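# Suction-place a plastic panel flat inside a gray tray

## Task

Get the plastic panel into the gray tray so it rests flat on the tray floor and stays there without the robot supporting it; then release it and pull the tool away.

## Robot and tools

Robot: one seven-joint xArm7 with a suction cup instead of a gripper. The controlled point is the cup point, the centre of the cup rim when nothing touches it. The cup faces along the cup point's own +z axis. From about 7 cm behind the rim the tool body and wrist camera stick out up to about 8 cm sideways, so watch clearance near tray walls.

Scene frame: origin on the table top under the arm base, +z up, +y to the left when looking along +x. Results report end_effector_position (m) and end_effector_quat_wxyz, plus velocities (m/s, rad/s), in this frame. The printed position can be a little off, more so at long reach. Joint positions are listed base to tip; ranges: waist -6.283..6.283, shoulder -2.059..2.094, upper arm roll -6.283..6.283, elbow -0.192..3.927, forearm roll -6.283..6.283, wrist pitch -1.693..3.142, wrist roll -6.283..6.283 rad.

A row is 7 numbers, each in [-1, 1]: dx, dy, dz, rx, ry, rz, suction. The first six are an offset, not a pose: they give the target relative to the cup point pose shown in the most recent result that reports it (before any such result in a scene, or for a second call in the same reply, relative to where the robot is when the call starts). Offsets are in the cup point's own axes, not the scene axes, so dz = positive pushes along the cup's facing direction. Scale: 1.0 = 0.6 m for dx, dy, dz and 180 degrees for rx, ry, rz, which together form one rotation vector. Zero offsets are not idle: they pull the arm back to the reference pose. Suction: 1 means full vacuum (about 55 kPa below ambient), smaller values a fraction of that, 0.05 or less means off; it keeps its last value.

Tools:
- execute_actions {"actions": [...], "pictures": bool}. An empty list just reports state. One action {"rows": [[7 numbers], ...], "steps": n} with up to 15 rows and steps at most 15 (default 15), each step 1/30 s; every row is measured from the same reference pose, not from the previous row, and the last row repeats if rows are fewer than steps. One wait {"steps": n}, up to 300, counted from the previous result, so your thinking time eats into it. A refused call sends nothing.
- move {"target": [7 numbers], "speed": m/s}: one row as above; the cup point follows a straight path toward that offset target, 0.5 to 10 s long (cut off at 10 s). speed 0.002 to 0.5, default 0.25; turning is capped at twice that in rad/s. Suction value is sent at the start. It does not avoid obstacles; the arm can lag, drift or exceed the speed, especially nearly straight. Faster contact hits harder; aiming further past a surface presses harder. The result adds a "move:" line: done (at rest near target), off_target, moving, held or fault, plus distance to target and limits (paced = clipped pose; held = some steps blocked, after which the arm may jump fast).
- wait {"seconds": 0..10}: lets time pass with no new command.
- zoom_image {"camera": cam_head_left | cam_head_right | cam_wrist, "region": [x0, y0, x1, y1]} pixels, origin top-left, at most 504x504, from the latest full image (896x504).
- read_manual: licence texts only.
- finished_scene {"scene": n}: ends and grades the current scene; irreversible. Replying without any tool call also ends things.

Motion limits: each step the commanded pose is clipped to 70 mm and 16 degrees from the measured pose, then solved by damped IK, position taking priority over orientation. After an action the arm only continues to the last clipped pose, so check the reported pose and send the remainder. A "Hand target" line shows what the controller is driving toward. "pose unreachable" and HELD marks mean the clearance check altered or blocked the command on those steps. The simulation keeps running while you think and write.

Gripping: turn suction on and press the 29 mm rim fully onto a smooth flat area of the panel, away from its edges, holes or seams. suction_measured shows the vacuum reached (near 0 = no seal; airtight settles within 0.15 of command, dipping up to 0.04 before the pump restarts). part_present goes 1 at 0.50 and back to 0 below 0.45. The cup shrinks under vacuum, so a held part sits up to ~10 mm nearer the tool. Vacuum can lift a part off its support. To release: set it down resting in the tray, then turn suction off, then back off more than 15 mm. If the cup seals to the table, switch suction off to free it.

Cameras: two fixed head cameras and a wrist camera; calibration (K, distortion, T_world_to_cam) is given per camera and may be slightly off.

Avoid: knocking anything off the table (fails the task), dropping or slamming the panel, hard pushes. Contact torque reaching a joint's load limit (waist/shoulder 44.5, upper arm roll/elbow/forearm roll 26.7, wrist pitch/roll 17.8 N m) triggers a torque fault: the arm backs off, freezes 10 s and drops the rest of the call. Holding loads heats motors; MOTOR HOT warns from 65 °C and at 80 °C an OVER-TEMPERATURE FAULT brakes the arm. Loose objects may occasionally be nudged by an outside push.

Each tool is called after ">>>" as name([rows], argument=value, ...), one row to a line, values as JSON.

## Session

>>> execute_actions(actions=[])

Scene clock: 0.00 s of 4800.00 s.
end_effector_position=(+0.3954, +0.0121, +0.3242) suction_measured=0.00 part_present=0 end_effector_quat_wxyz=(+0.007, -0.016, +1.000, -0.001) end_effector_velocity=(+0.000, +0.000, +0.000) end_effector_angular_velocity=(-0.000, -0.001, +0.000)
Joint positions: [ 0.003 -0.251 -0.003  0.916 -0.002  1.168  2.355]
Joint velocities: [ 0.     0.     0.     0.001 -0.    -0.001  0.   ]
Motor temperatures (°C, as the motors report them): [35 35 36 39 35 38 38]
Hand target: +0.395, +0.012, +0.324; +0.007, -0.016, +1.000, -0.001
camera_calibration (this result's frames):
cam_wrist: T_world_to_cam=[[-0.0800358, -0.996626, 0.0181948, 0.0409941], [-0.928831, 0.081191, 0.361498, 0.2623], [-0.361755, 0.0120329, -0.932195, 0.550546], [0, 0, 0, 1]] pos_world=[0.446076, 0.0129347, 0.41765]

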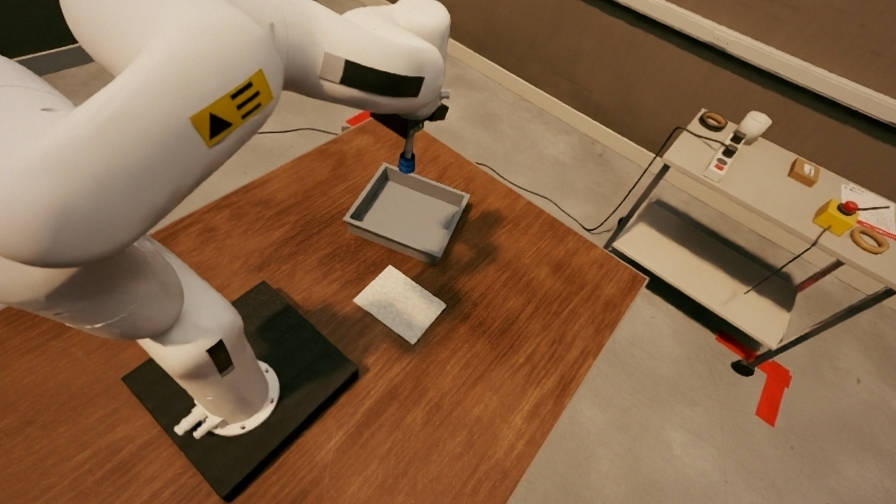

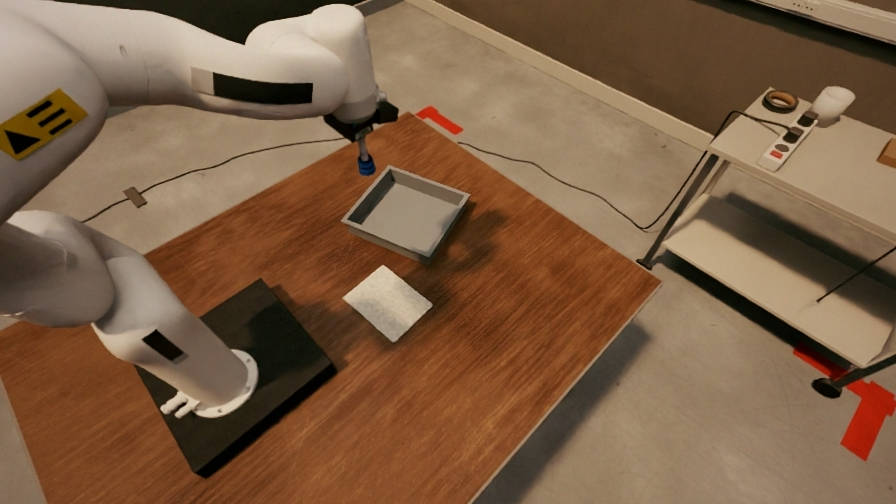

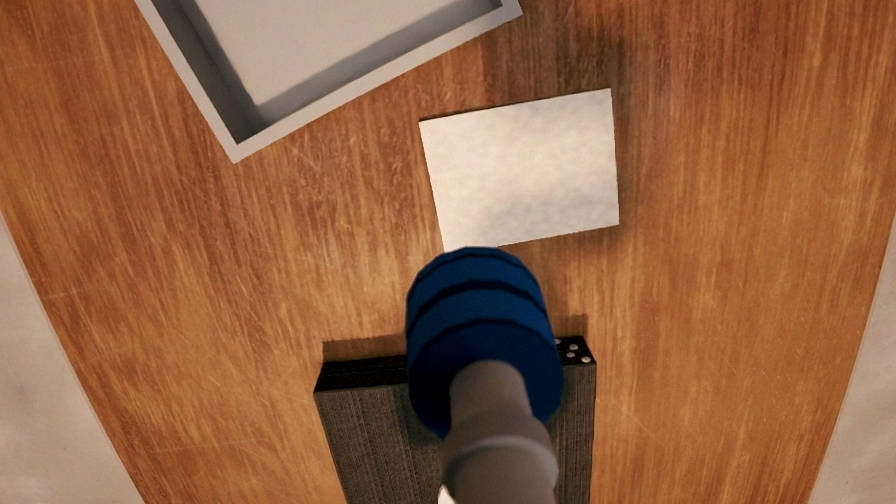

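>>> move(target=[0.067,-0.10,0.42,0,0,0,0])

Scene clock: 7.70 s of 4800.00 s.
end_effector_position=(+0.3604, -0.0489, +0.0728) suction_measured=0.00 part_present=0 end_effector_quat_wxyz=(+0.007, -0.017, +1.000, -0.001) end_effector_velocity=(-0.004, -0.000, -0.003) end_effector_angular_velocity=(+0.001, +0.009, -0.002)
Joint positions: [-0.075  0.171 -0.082  0.508  0.039  0.338  2.16 ]
Joint velocities: [-0.002  0.006 -0.    -0.005  0.    -0.001 -0.001]
Motor temperatures (°C, as the motors report them): [35 35 36 40 35 38 38]
Hand target: +0.360, -0.049, +0.072; +0.007, -0.017, +1.000, -0.001
Off the commanded pose: 0.001 m, 0 deg.
After step 90, 3.17 s passed at rest.
move: done
camera_calibration (this result's frames):
cam_wrist: T_world_to_cam=[[-0.0787957, -0.996729, 0.0179438, -0.0184239], [-0.929357, 0.0799581, 0.36042, 0.325886], [-0.360676, 0.0117233, -0.932618, 0.303862], [0, 0, 0, 1]] pos_world=[0.411008, -0.0479831, 0.166262]

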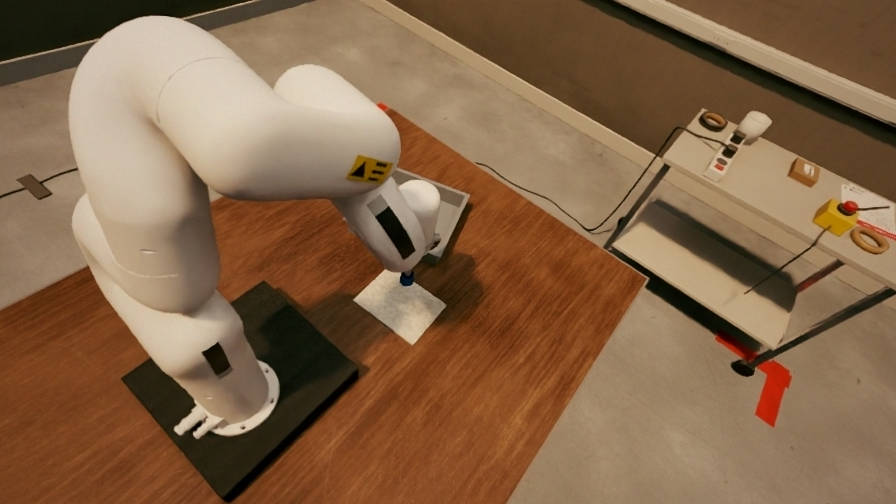

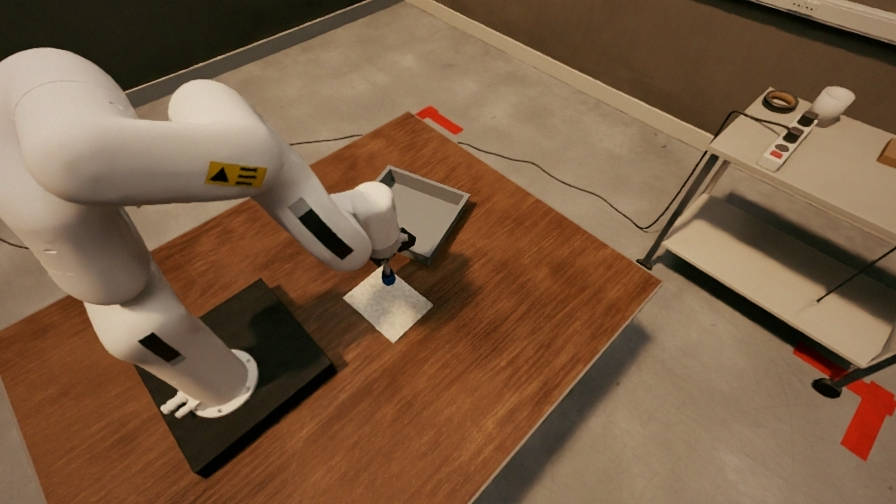

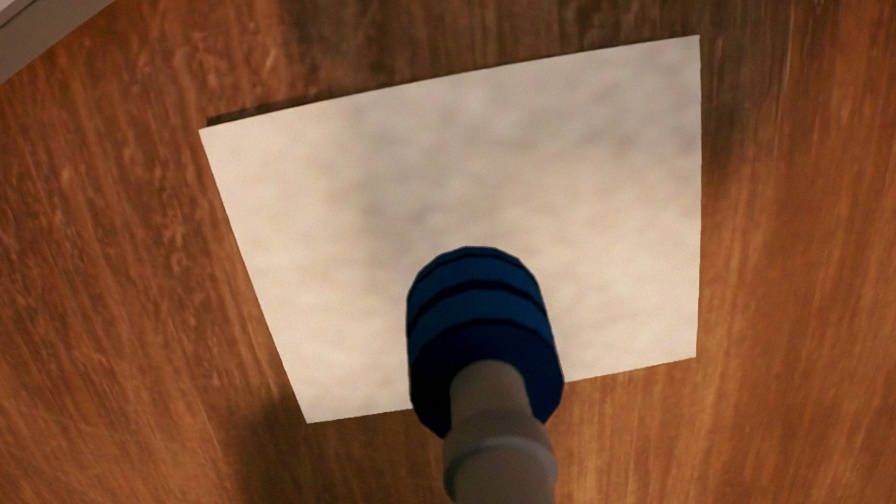

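>>> move(target=[0,-0.02,0.122,0,0,0,1], speed=0.08)

>>> move(target=[0,0,-0.2,0,0,-0.08,1], speed=0.15)

>>> move(target=[-0.408,0.22,0.11,0,0,0,1], speed=0.2)

Scene clock: 14.67 s of 4800.00 s.
end_effector_position=(+0.3616, -0.0611, -0.0002) suction_measured=0.36 part_present=0 end_effector_quat_wxyz=(+0.007, -0.017, +1.000, -0.001) end_effector_velocity=(-0.001, +0.000, -0.001) end_effector_angular_velocity=(+0.001, +0.003, -0.001)
Joint positions: [-0.145  0.45  -0.031  0.563  0.104  0.114  2.077]
Joint velocities: [-0.002  0.002  0.001 -0.001  0.     0.    -0.   ]
Motor temperatures (°C, as the motors report them): [35 35 36 40 35 38 38]
Hand target: +0.362, -0.061, -0.000; +0.007, -0.017, +1.000, -0.001
Off the commanded pose: 0.000 m, 0 deg.
After step 90, 2.73 s passed at rest.
move: done
camera_calibration (this result's frames):
cam_wrist: T_world_to_cam=[[-0.0787193, -0.996728, 0.0183621, -0.0292077], [-0.929115, 0.0800304, 0.361026, 0.354154], [-0.361314, 0.0113592, -0.932375, 0.236573], [0, 0, 0, 1]] pos_world=[0.412228, -0.0601425, 0.0932524]

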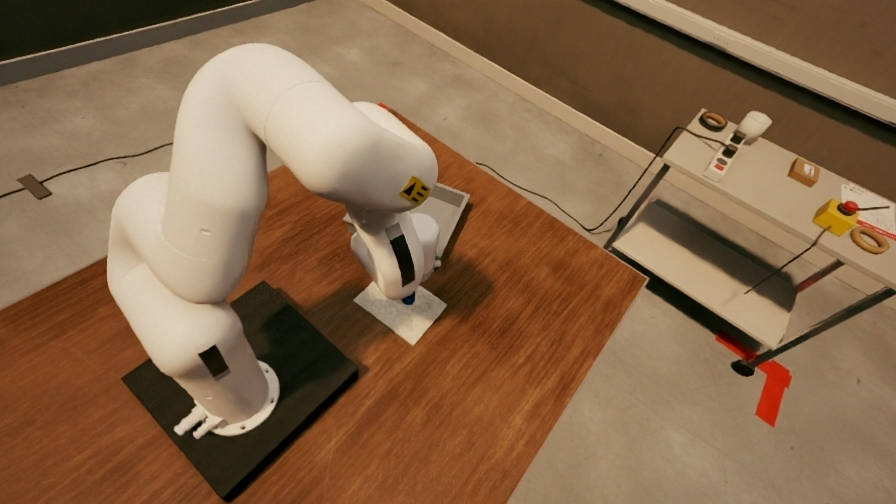

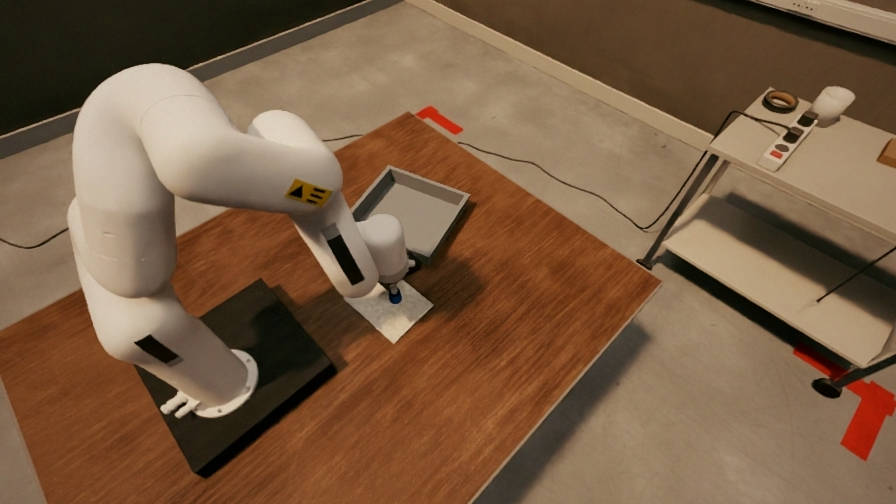

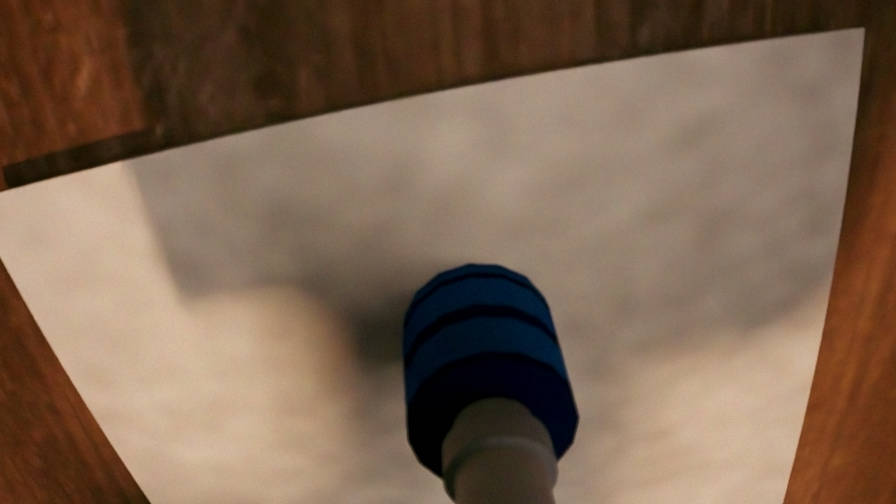

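Scene clock: 15.90 s of 4800.00 s.
end_effector_position=(+0.3596, -0.0608, +0.1189) suction_measured=0.95 part_present=1 end_effector_quat_wxyz=(+0.006, -0.142, +0.990, -0.002) end_effector_velocity=(+0.003, -0.001, +0.003) end_effector_angular_velocity=(-0.002, -0.011, +0.001)
Joint positions: [-0.145  0.018 -0.052  0.518 -0.     0.502  1.905]
Joint velocities: [-0.    -0.005  0.     0.004 -0.    -0.001 -0.001]
Motor temperatures (°C, as the motors report them): [35 35 36 40 35 38 38]
Hand target: +0.360, -0.061, +0.119; +0.007, -0.142, +0.990, -0.002
Off the commanded pose: 0.001 m, 0 deg.
move: done
camera_calibration (this result's frames):
cam_wrist: T_world_to_cam=[[0.171158, -0.985022, 0.0209045, -0.120684], [-0.919445, -0.152068, 0.362623, 0.291513], [-0.354013, -0.0812865, -0.931701, 0.338581], [0, 0, 0, 1]] pos_world=[0.408548, -0.0470246, 0.21227]

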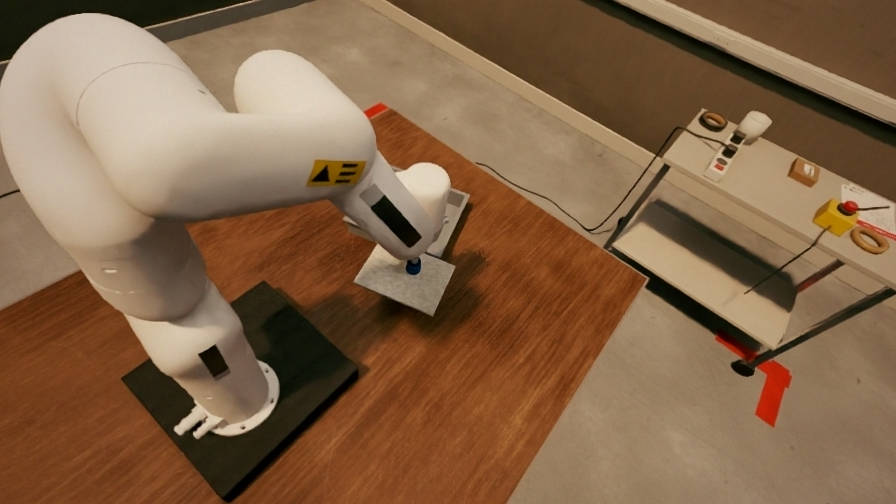

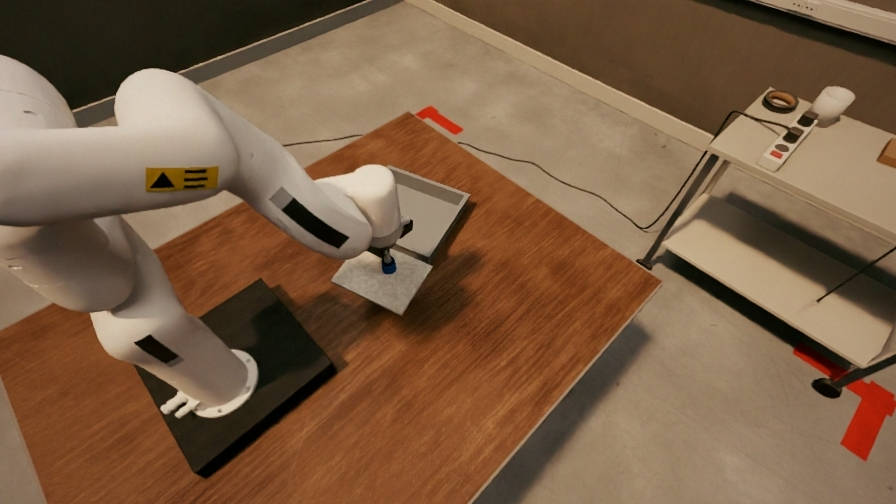

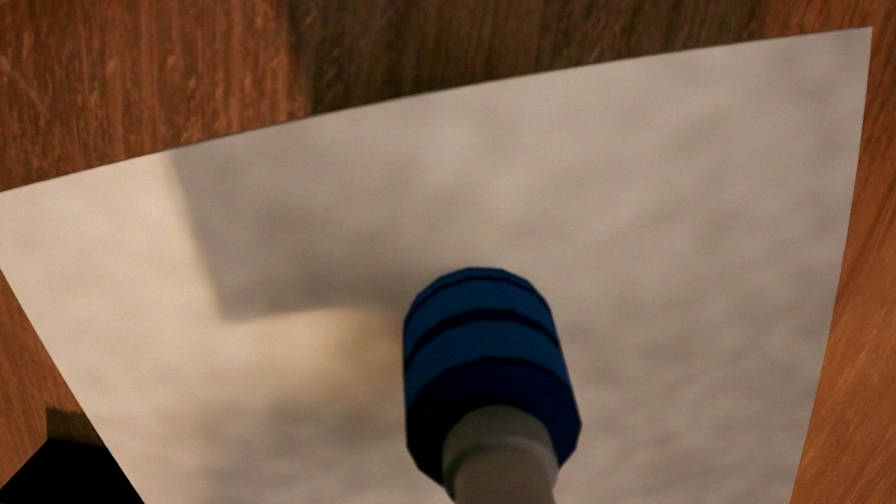

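Scene clock: 17.80 s of 4800.00 s.
end_effector_position=(+0.5592, +0.1331, +0.0557) suction_measured=0.96 part_present=1 end_effector_quat_wxyz=(+0.007, -0.142, +0.990, -0.003) end_effector_velocity=(-0.002, +0.008, -0.002) end_effector_angular_velocity=(+0.003, +0.004, +0.013)
Joint positions: [ 0.147  0.708  0.062  1.357 -0.071  0.652  2.353]
Joint velocities: [ 0.008  0.004  0.006  0.001  0.     0.    -0.   ]
Motor temperatures (°C, as the motors report them): [35 35 36 40 35 38 38]
Hand target: +0.559, +0.134, +0.055; +0.006, -0.142, +0.990, -0.003
Off the commanded pose: 0.002 m, 0 deg.
move: done
camera_calibration (this result's frames):
cam_wrist: T_world_to_cam=[[0.171043, -0.984986, 0.0233869, 0.0373547], [-0.919831, -0.151133, 0.362037, 0.527565], [-0.353067, -0.0834357, -0.93187, 0.365842], [0, 0, 0, 1]] pos_world=[0.608048, 0.14705, 0.149046]

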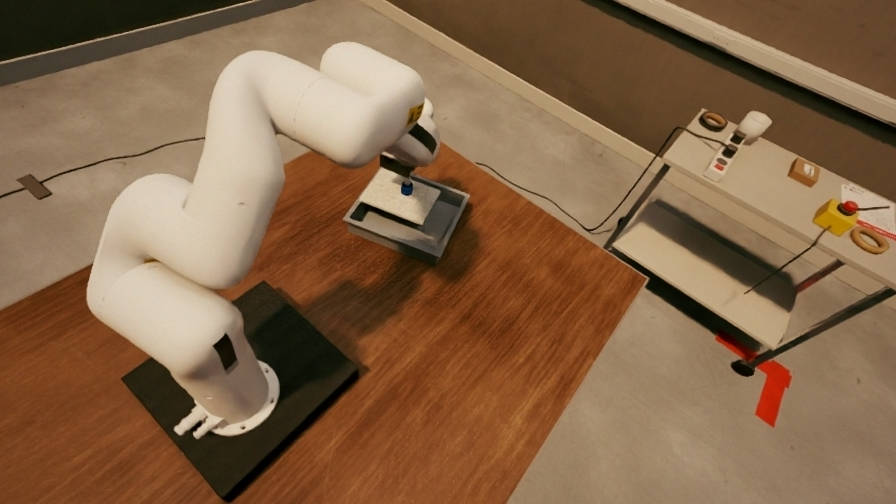

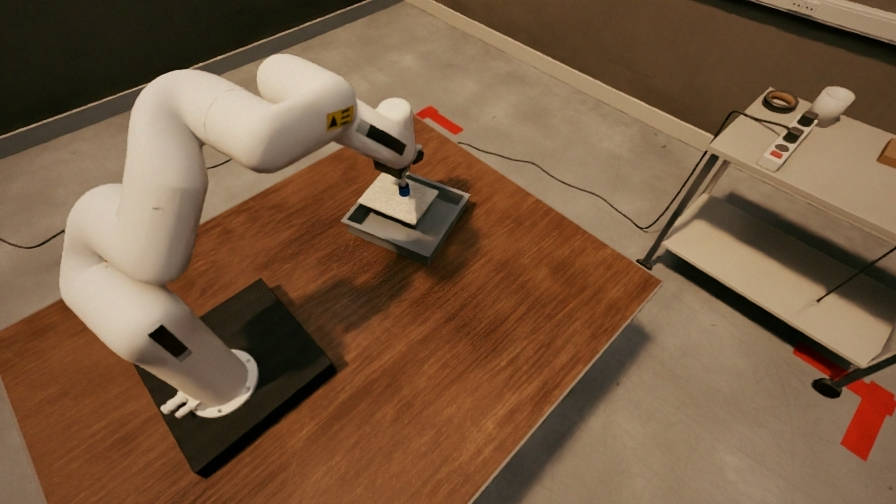

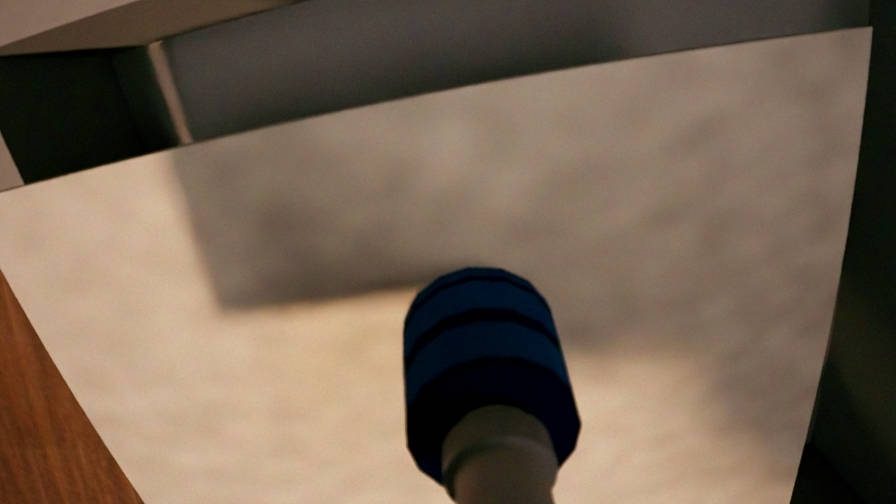

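>>> move(target=[0,-0.05,0,0,0,-0.04,1], speed=0.1)

Scene clock: 21.90 s of 4800.00 s.
end_effector_position=(+0.5674, +0.1049, +0.0558) suction_measured=0.96 part_present=1 end_effector_quat_wxyz=(+0.006, -0.204, +0.979, -0.003) end_effector_velocity=(-0.001, +0.006, -0.000) end_effector_angular_velocity=(+0.003, +0.001, +0.010)
Joint positions: [ 0.077  0.715  0.084  1.368 -0.094  0.658  2.19 ]
Joint velocities: [ 0.004 -0.     0.006 -0.001 -0.     0.    -0.001]
Motor temperatures (°C, as the motors report them): [35 35 36 40 35 38 38]
Hand target: +0.567, +0.104, +0.056; +0.006, -0.204, +0.979, -0.003
Off the commanded pose: 0.001 m, 0 deg.
After step 90, 0.20 s passed at rest.
move: done
camera_calibration (this result's frames):
cam_wrist: T_world_to_cam=[[0.293795, -0.955552, 0.024604, -0.0646545], [-0.893236, -0.265289, 0.362975, 0.527618], [-0.340314, -0.128617, -0.931474, 0.363972], [0, 0, 0, 1]] pos_world=[0.614147, 0.125004, 0.14911]

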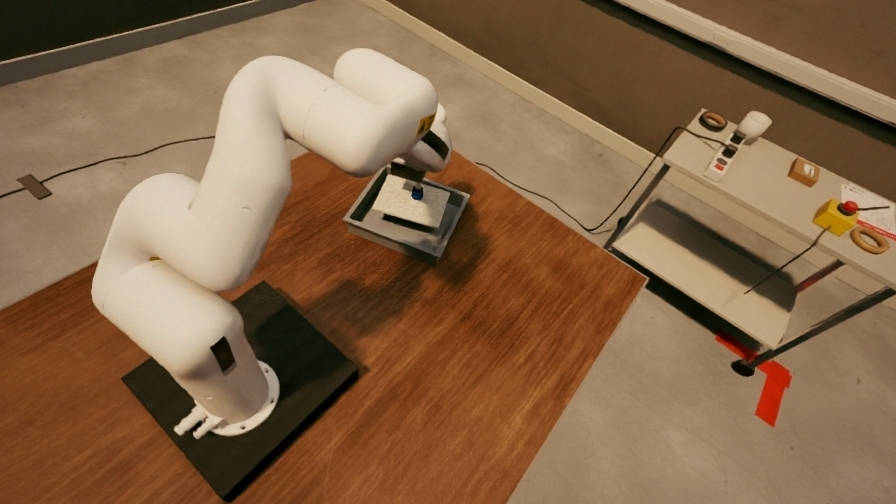

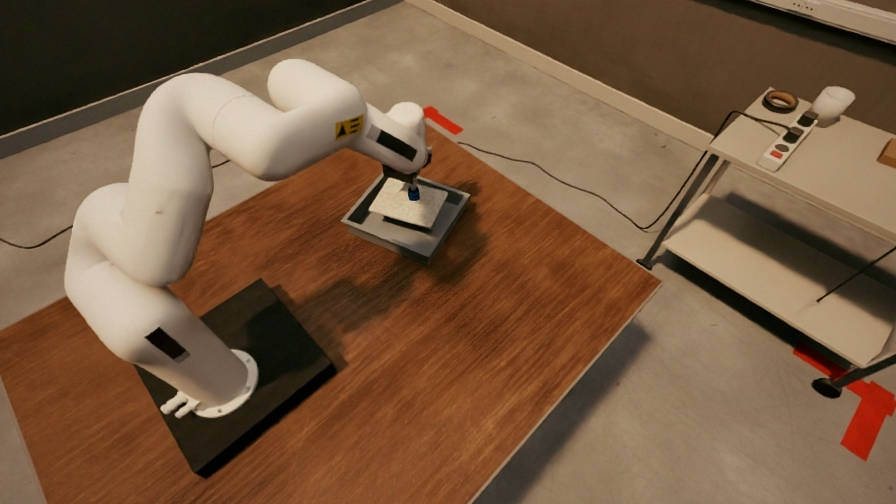

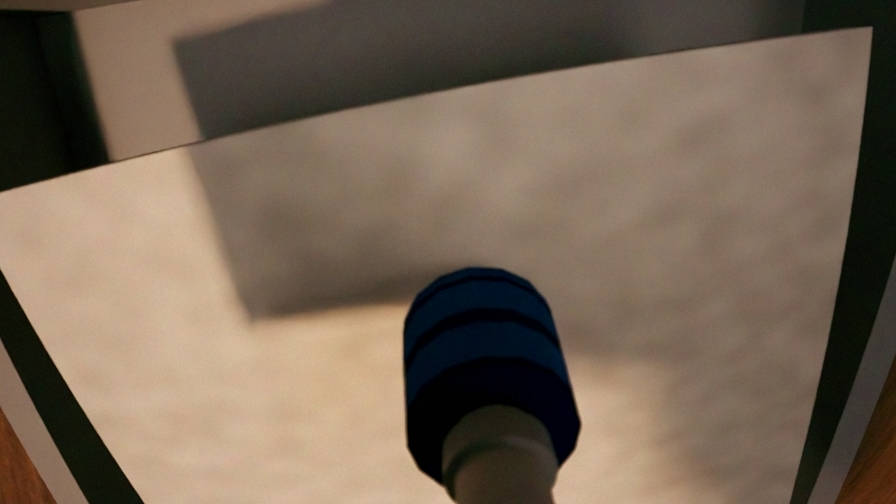

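>>> move(target=[0,0,0.04,0,0,0,1], speed=0.05)

Scene clock: 26.17 s of 4800.00 s.
end_effector_position=(+0.5679, +0.1049, +0.0322) suction_measured=0.96 part_present=1 end_effector_quat_wxyz=(+0.007, -0.204, +0.979, -0.003) end_effector_velocity=(+0.003, +0.001, +0.004) end_effector_angular_velocity=(+0.001, -0.008, +0.001)
Joint positions: [ 0.08   0.768  0.079  1.38  -0.099  0.616  2.194]
Joint velocities: [ 0.001 -0.004 -0.     0.004  0.    -0.001  0.   ]
Motor temperatures (°C, as the motors report them): [35 35 36 40 35 38 38]
Hand target: +0.568, +0.105, +0.032; +0.006, -0.204, +0.979, -0.003
Off the commanded pose: 0.000 m, 0 deg.
After step 90, 0.50 s passed at rest.
move: done
camera_calibration (this result's frames):
cam_wrist: T_world_to_cam=[[0.293894, -0.955519, 0.0247129, -0.0642791], [-0.893464, -0.265437, 0.362306, 0.536866], [-0.33963, -0.12856, -0.931732, 0.341776], [0, 0, 0, 1]] pos_world=[0.614639, 0.125023, 0.125522]

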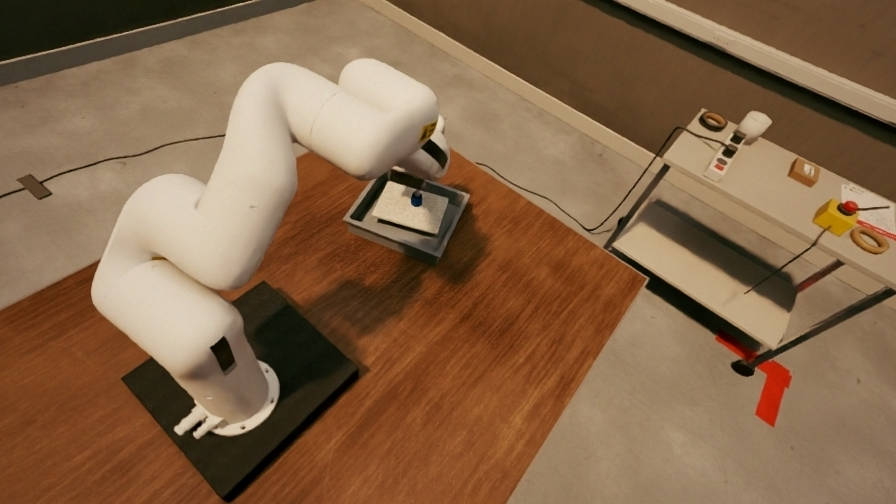

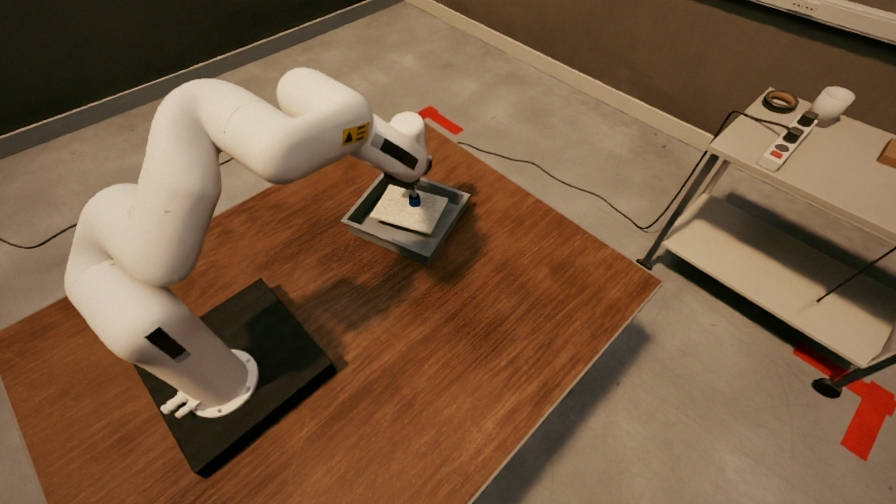

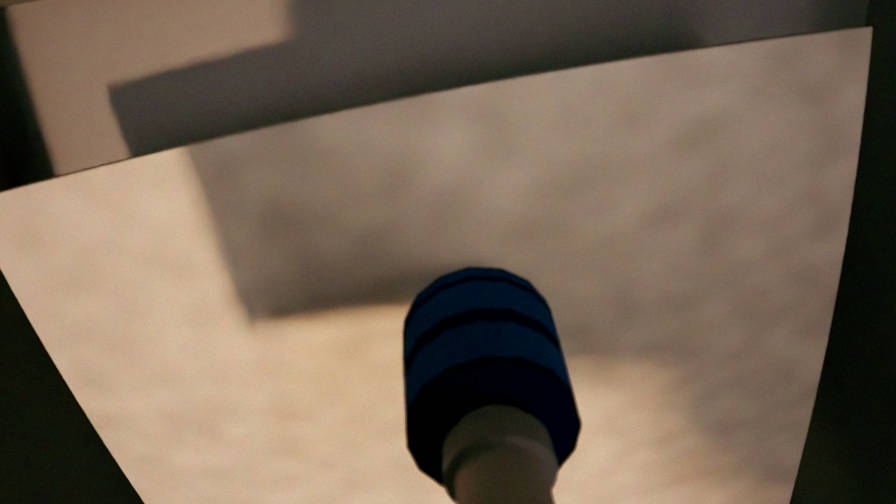

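>>> move(target=[0,-0.013,0.035,0,0,-0.02,1], speed=0.03)

>>> move(target=[0,0,0,0,0,0,0])

>>> move(target=[0,0,-0.3,0,0,0,0])

Scene clock: 31.80 s of 4800.00 s.
end_effector_position=(+0.5713, +0.0978, +0.0113) suction_measured=0.96 part_present=1 end_effector_quat_wxyz=(+0.007, -0.235, +0.972, -0.003) end_effector_velocity=(+0.002, +0.003, +0.003) end_effector_angular_velocity=(+0.002, -0.005, +0.004)
Joint positions: [ 0.06   0.823  0.086  1.404 -0.118  0.586  2.13 ]
Joint velocities: [ 0.002 -0.003  0.003  0.003 -0.     0.001 -0.   ]
Motor temperatures (°C, as the motors report them): [35 35 36 40 35 38 38]
Hand target: +0.571, +0.098, +0.011; +0.006, -0.235, +0.972, -0.003
Off the commanded pose: 0.000 m, 0 deg.
After step 90, 1.37 s passed at rest.
move: done
camera_calibration (this result's frames):
cam_wrist: T_world_to_cam=[[0.353431, -0.935113, 0.0254875, -0.107576], [-0.874943, -0.320804, 0.362712, 0.540405], [-0.331, -0.150494, -0.931553, 0.319782], [0, 0, 0, 1]] pos_world=[0.616692, 0.120894, 0.104625]

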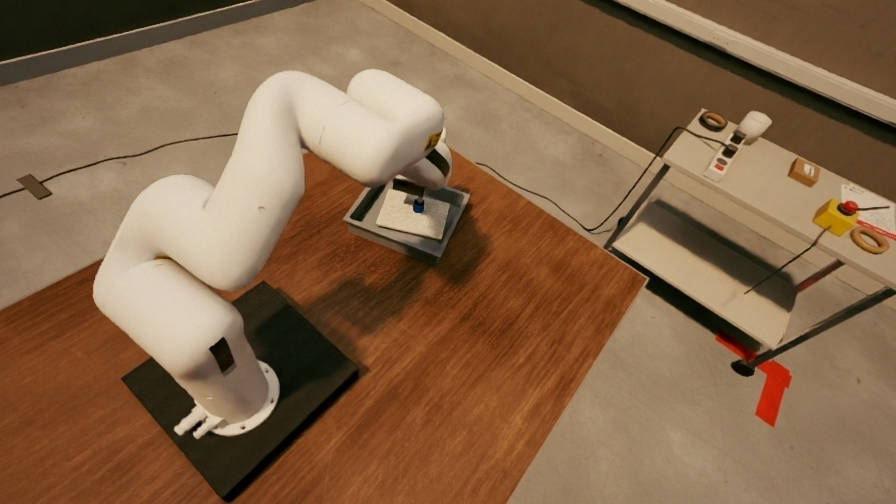

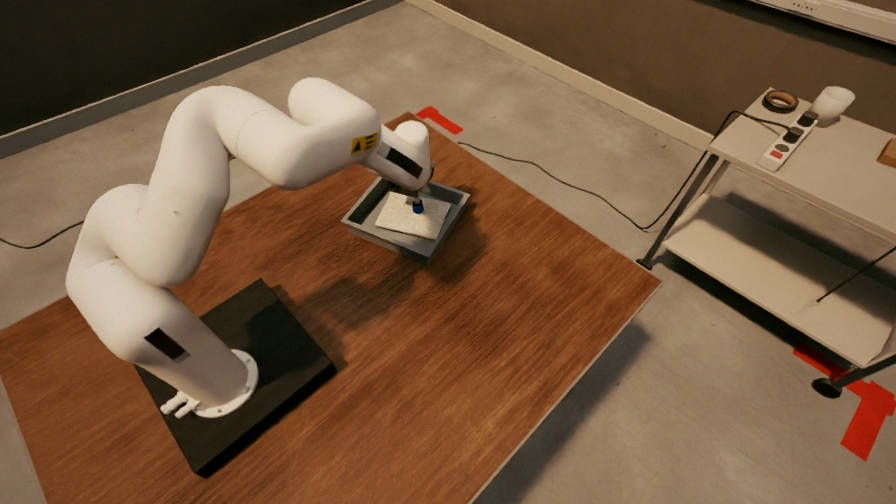

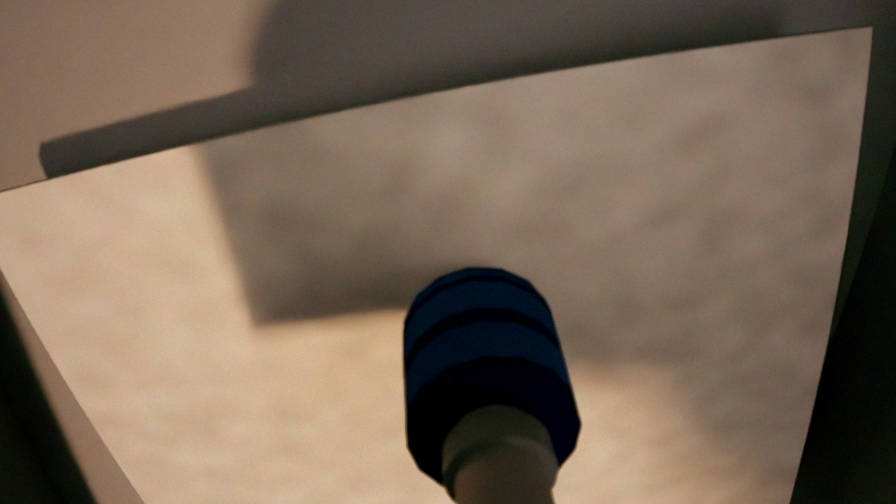

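Scene clock: 32.30 s of 4800.00 s.
end_effector_position=(+0.5713, +0.0978, +0.0113) suction_measured=0.00 part_present=0 end_effector_quat_wxyz=(+0.007, -0.235, +0.972, -0.003) end_effector_velocity=(-0.000, +0.000, -0.000) end_effector_angular_velocity=(-0.000, -0.000, -0.000)
Joint positions: [ 0.061  0.823  0.086  1.404 -0.118  0.586  2.13 ]
Joint velocities: [ 0.     0.    -0.    -0.     0.    -0.001  0.   ]
Motor temperatures (°C, as the motors report them): [35 35 36 40 35 38 38]
Hand target: +0.571, +0.098, +0.011; +0.007, -0.235, +0.972, -0.003
Off the commanded pose: 0.000 m, 0 deg.
move: done
camera_calibration (this result's frames):
cam_wrist: T_world_to_cam=[[0.353434, -0.935112, 0.0255009, -0.107579], [-0.874969, -0.320813, 0.36264, 0.540435], [-0.330928, -0.150482, -0.93158, 0.319783], [0, 0, 0, 1]] pos_world=[0.616712, 0.120902, 0.104663]

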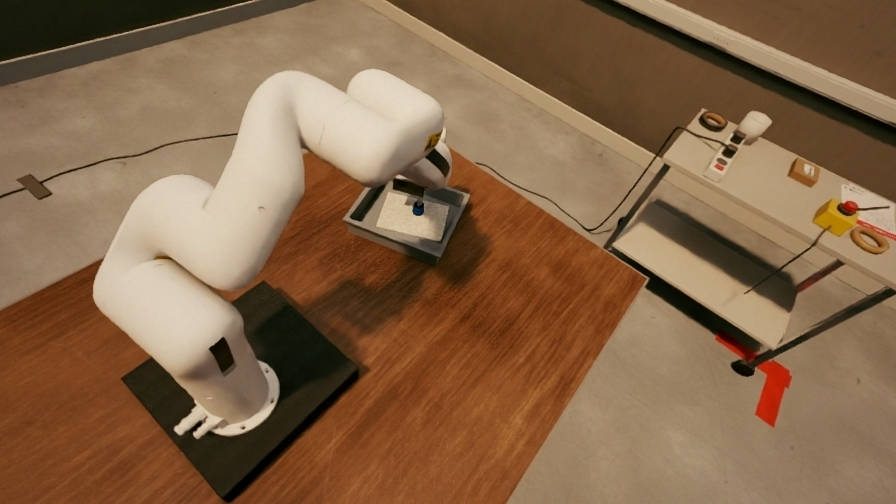

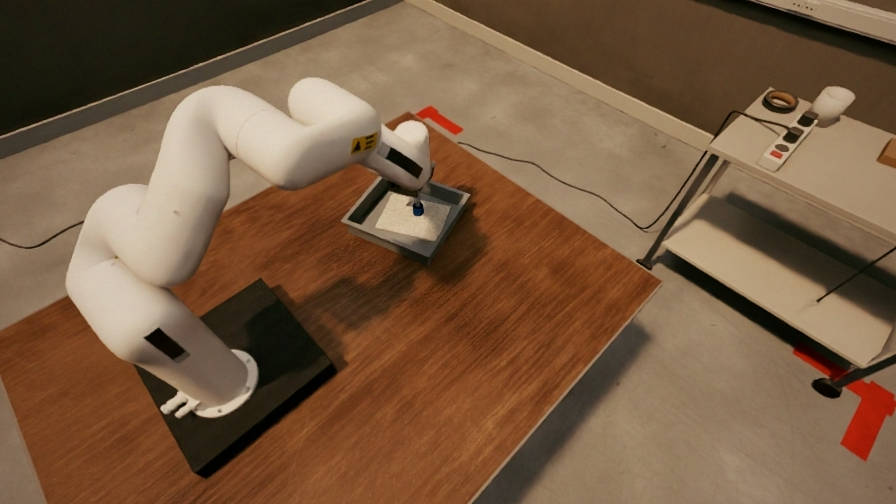

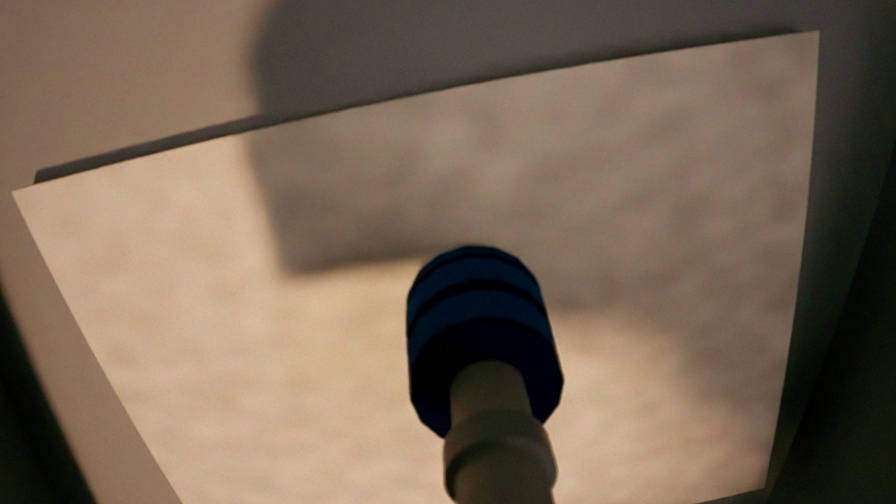

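Scene clock: 33.50 s of 4800.00 s.
end_effector_position=(+0.5687, +0.0978, +0.1904) suction_measured=0.00 part_present=0 end_effector_quat_wxyz=(+0.006, -0.234, +0.972, -0.003) end_effector_velocity=(+0.004, +0.001, +0.009) end_effector_angular_velocity=(+0.003, -0.018, +0.001)
Joint positions: [ 0.039  0.479  0.119  1.417 -0.071  0.944  2.099]
Joint velocities: [-0.    -0.009  0.001  0.009  0.    -0.    -0.   ]
Motor temperatures (°C, as the motors report them): [35 35 36 40 35 38 38]
Hand target: +0.569, +0.098, +0.191; +0.007, -0.234, +0.972, -0.003
Off the commanded pose: 0.001 m, 0 deg.
move: done
camera_calibration (this result's frames):
cam_wrist: T_world_to_cam=[[0.352473, -0.935483, 0.025193, -0.110551], [-0.874838, -0.319825, 0.363828, 0.472766], [-0.332298, -0.15028, -0.931125, 0.486379], [0, 0, 0, 1]] pos_world=[0.614183, 0.120876, 0.283659]

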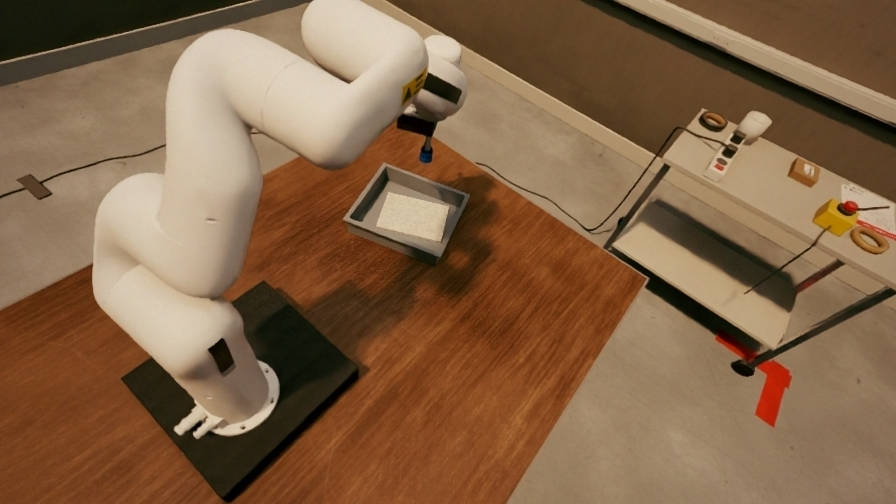

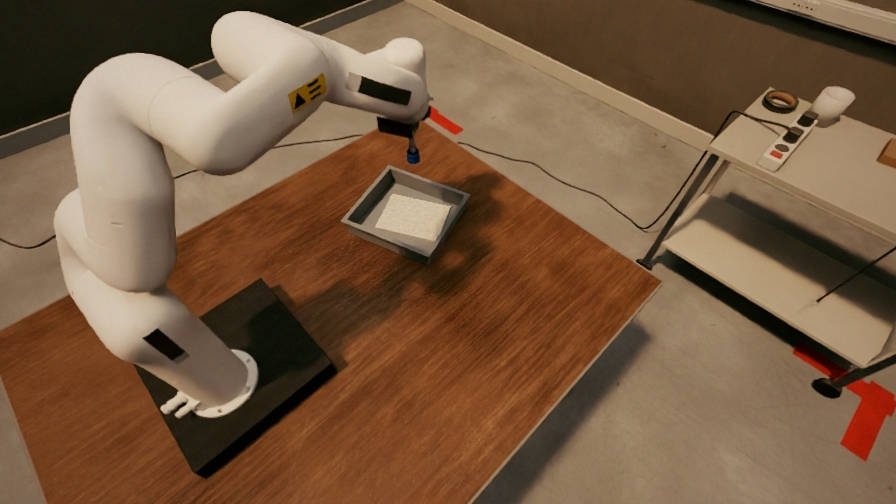

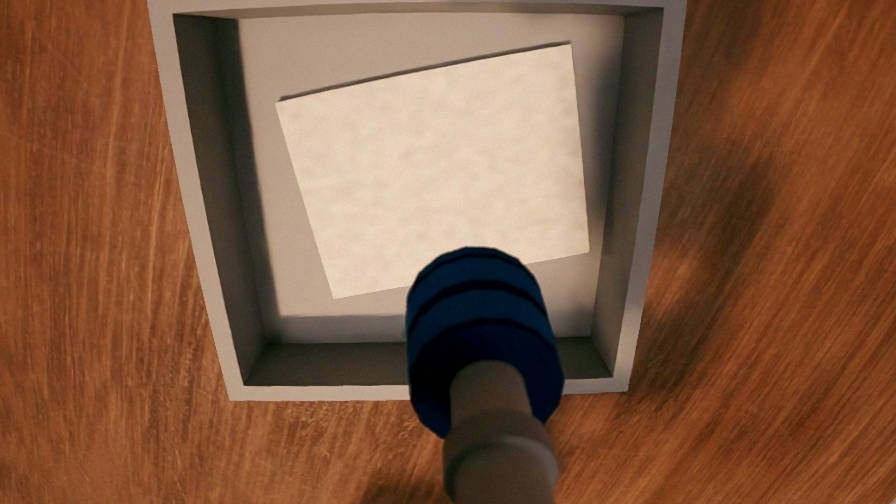

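Slightly skewed but flat inside.

>>> finished_scene(scene=2)

The scene is finished: the task was done.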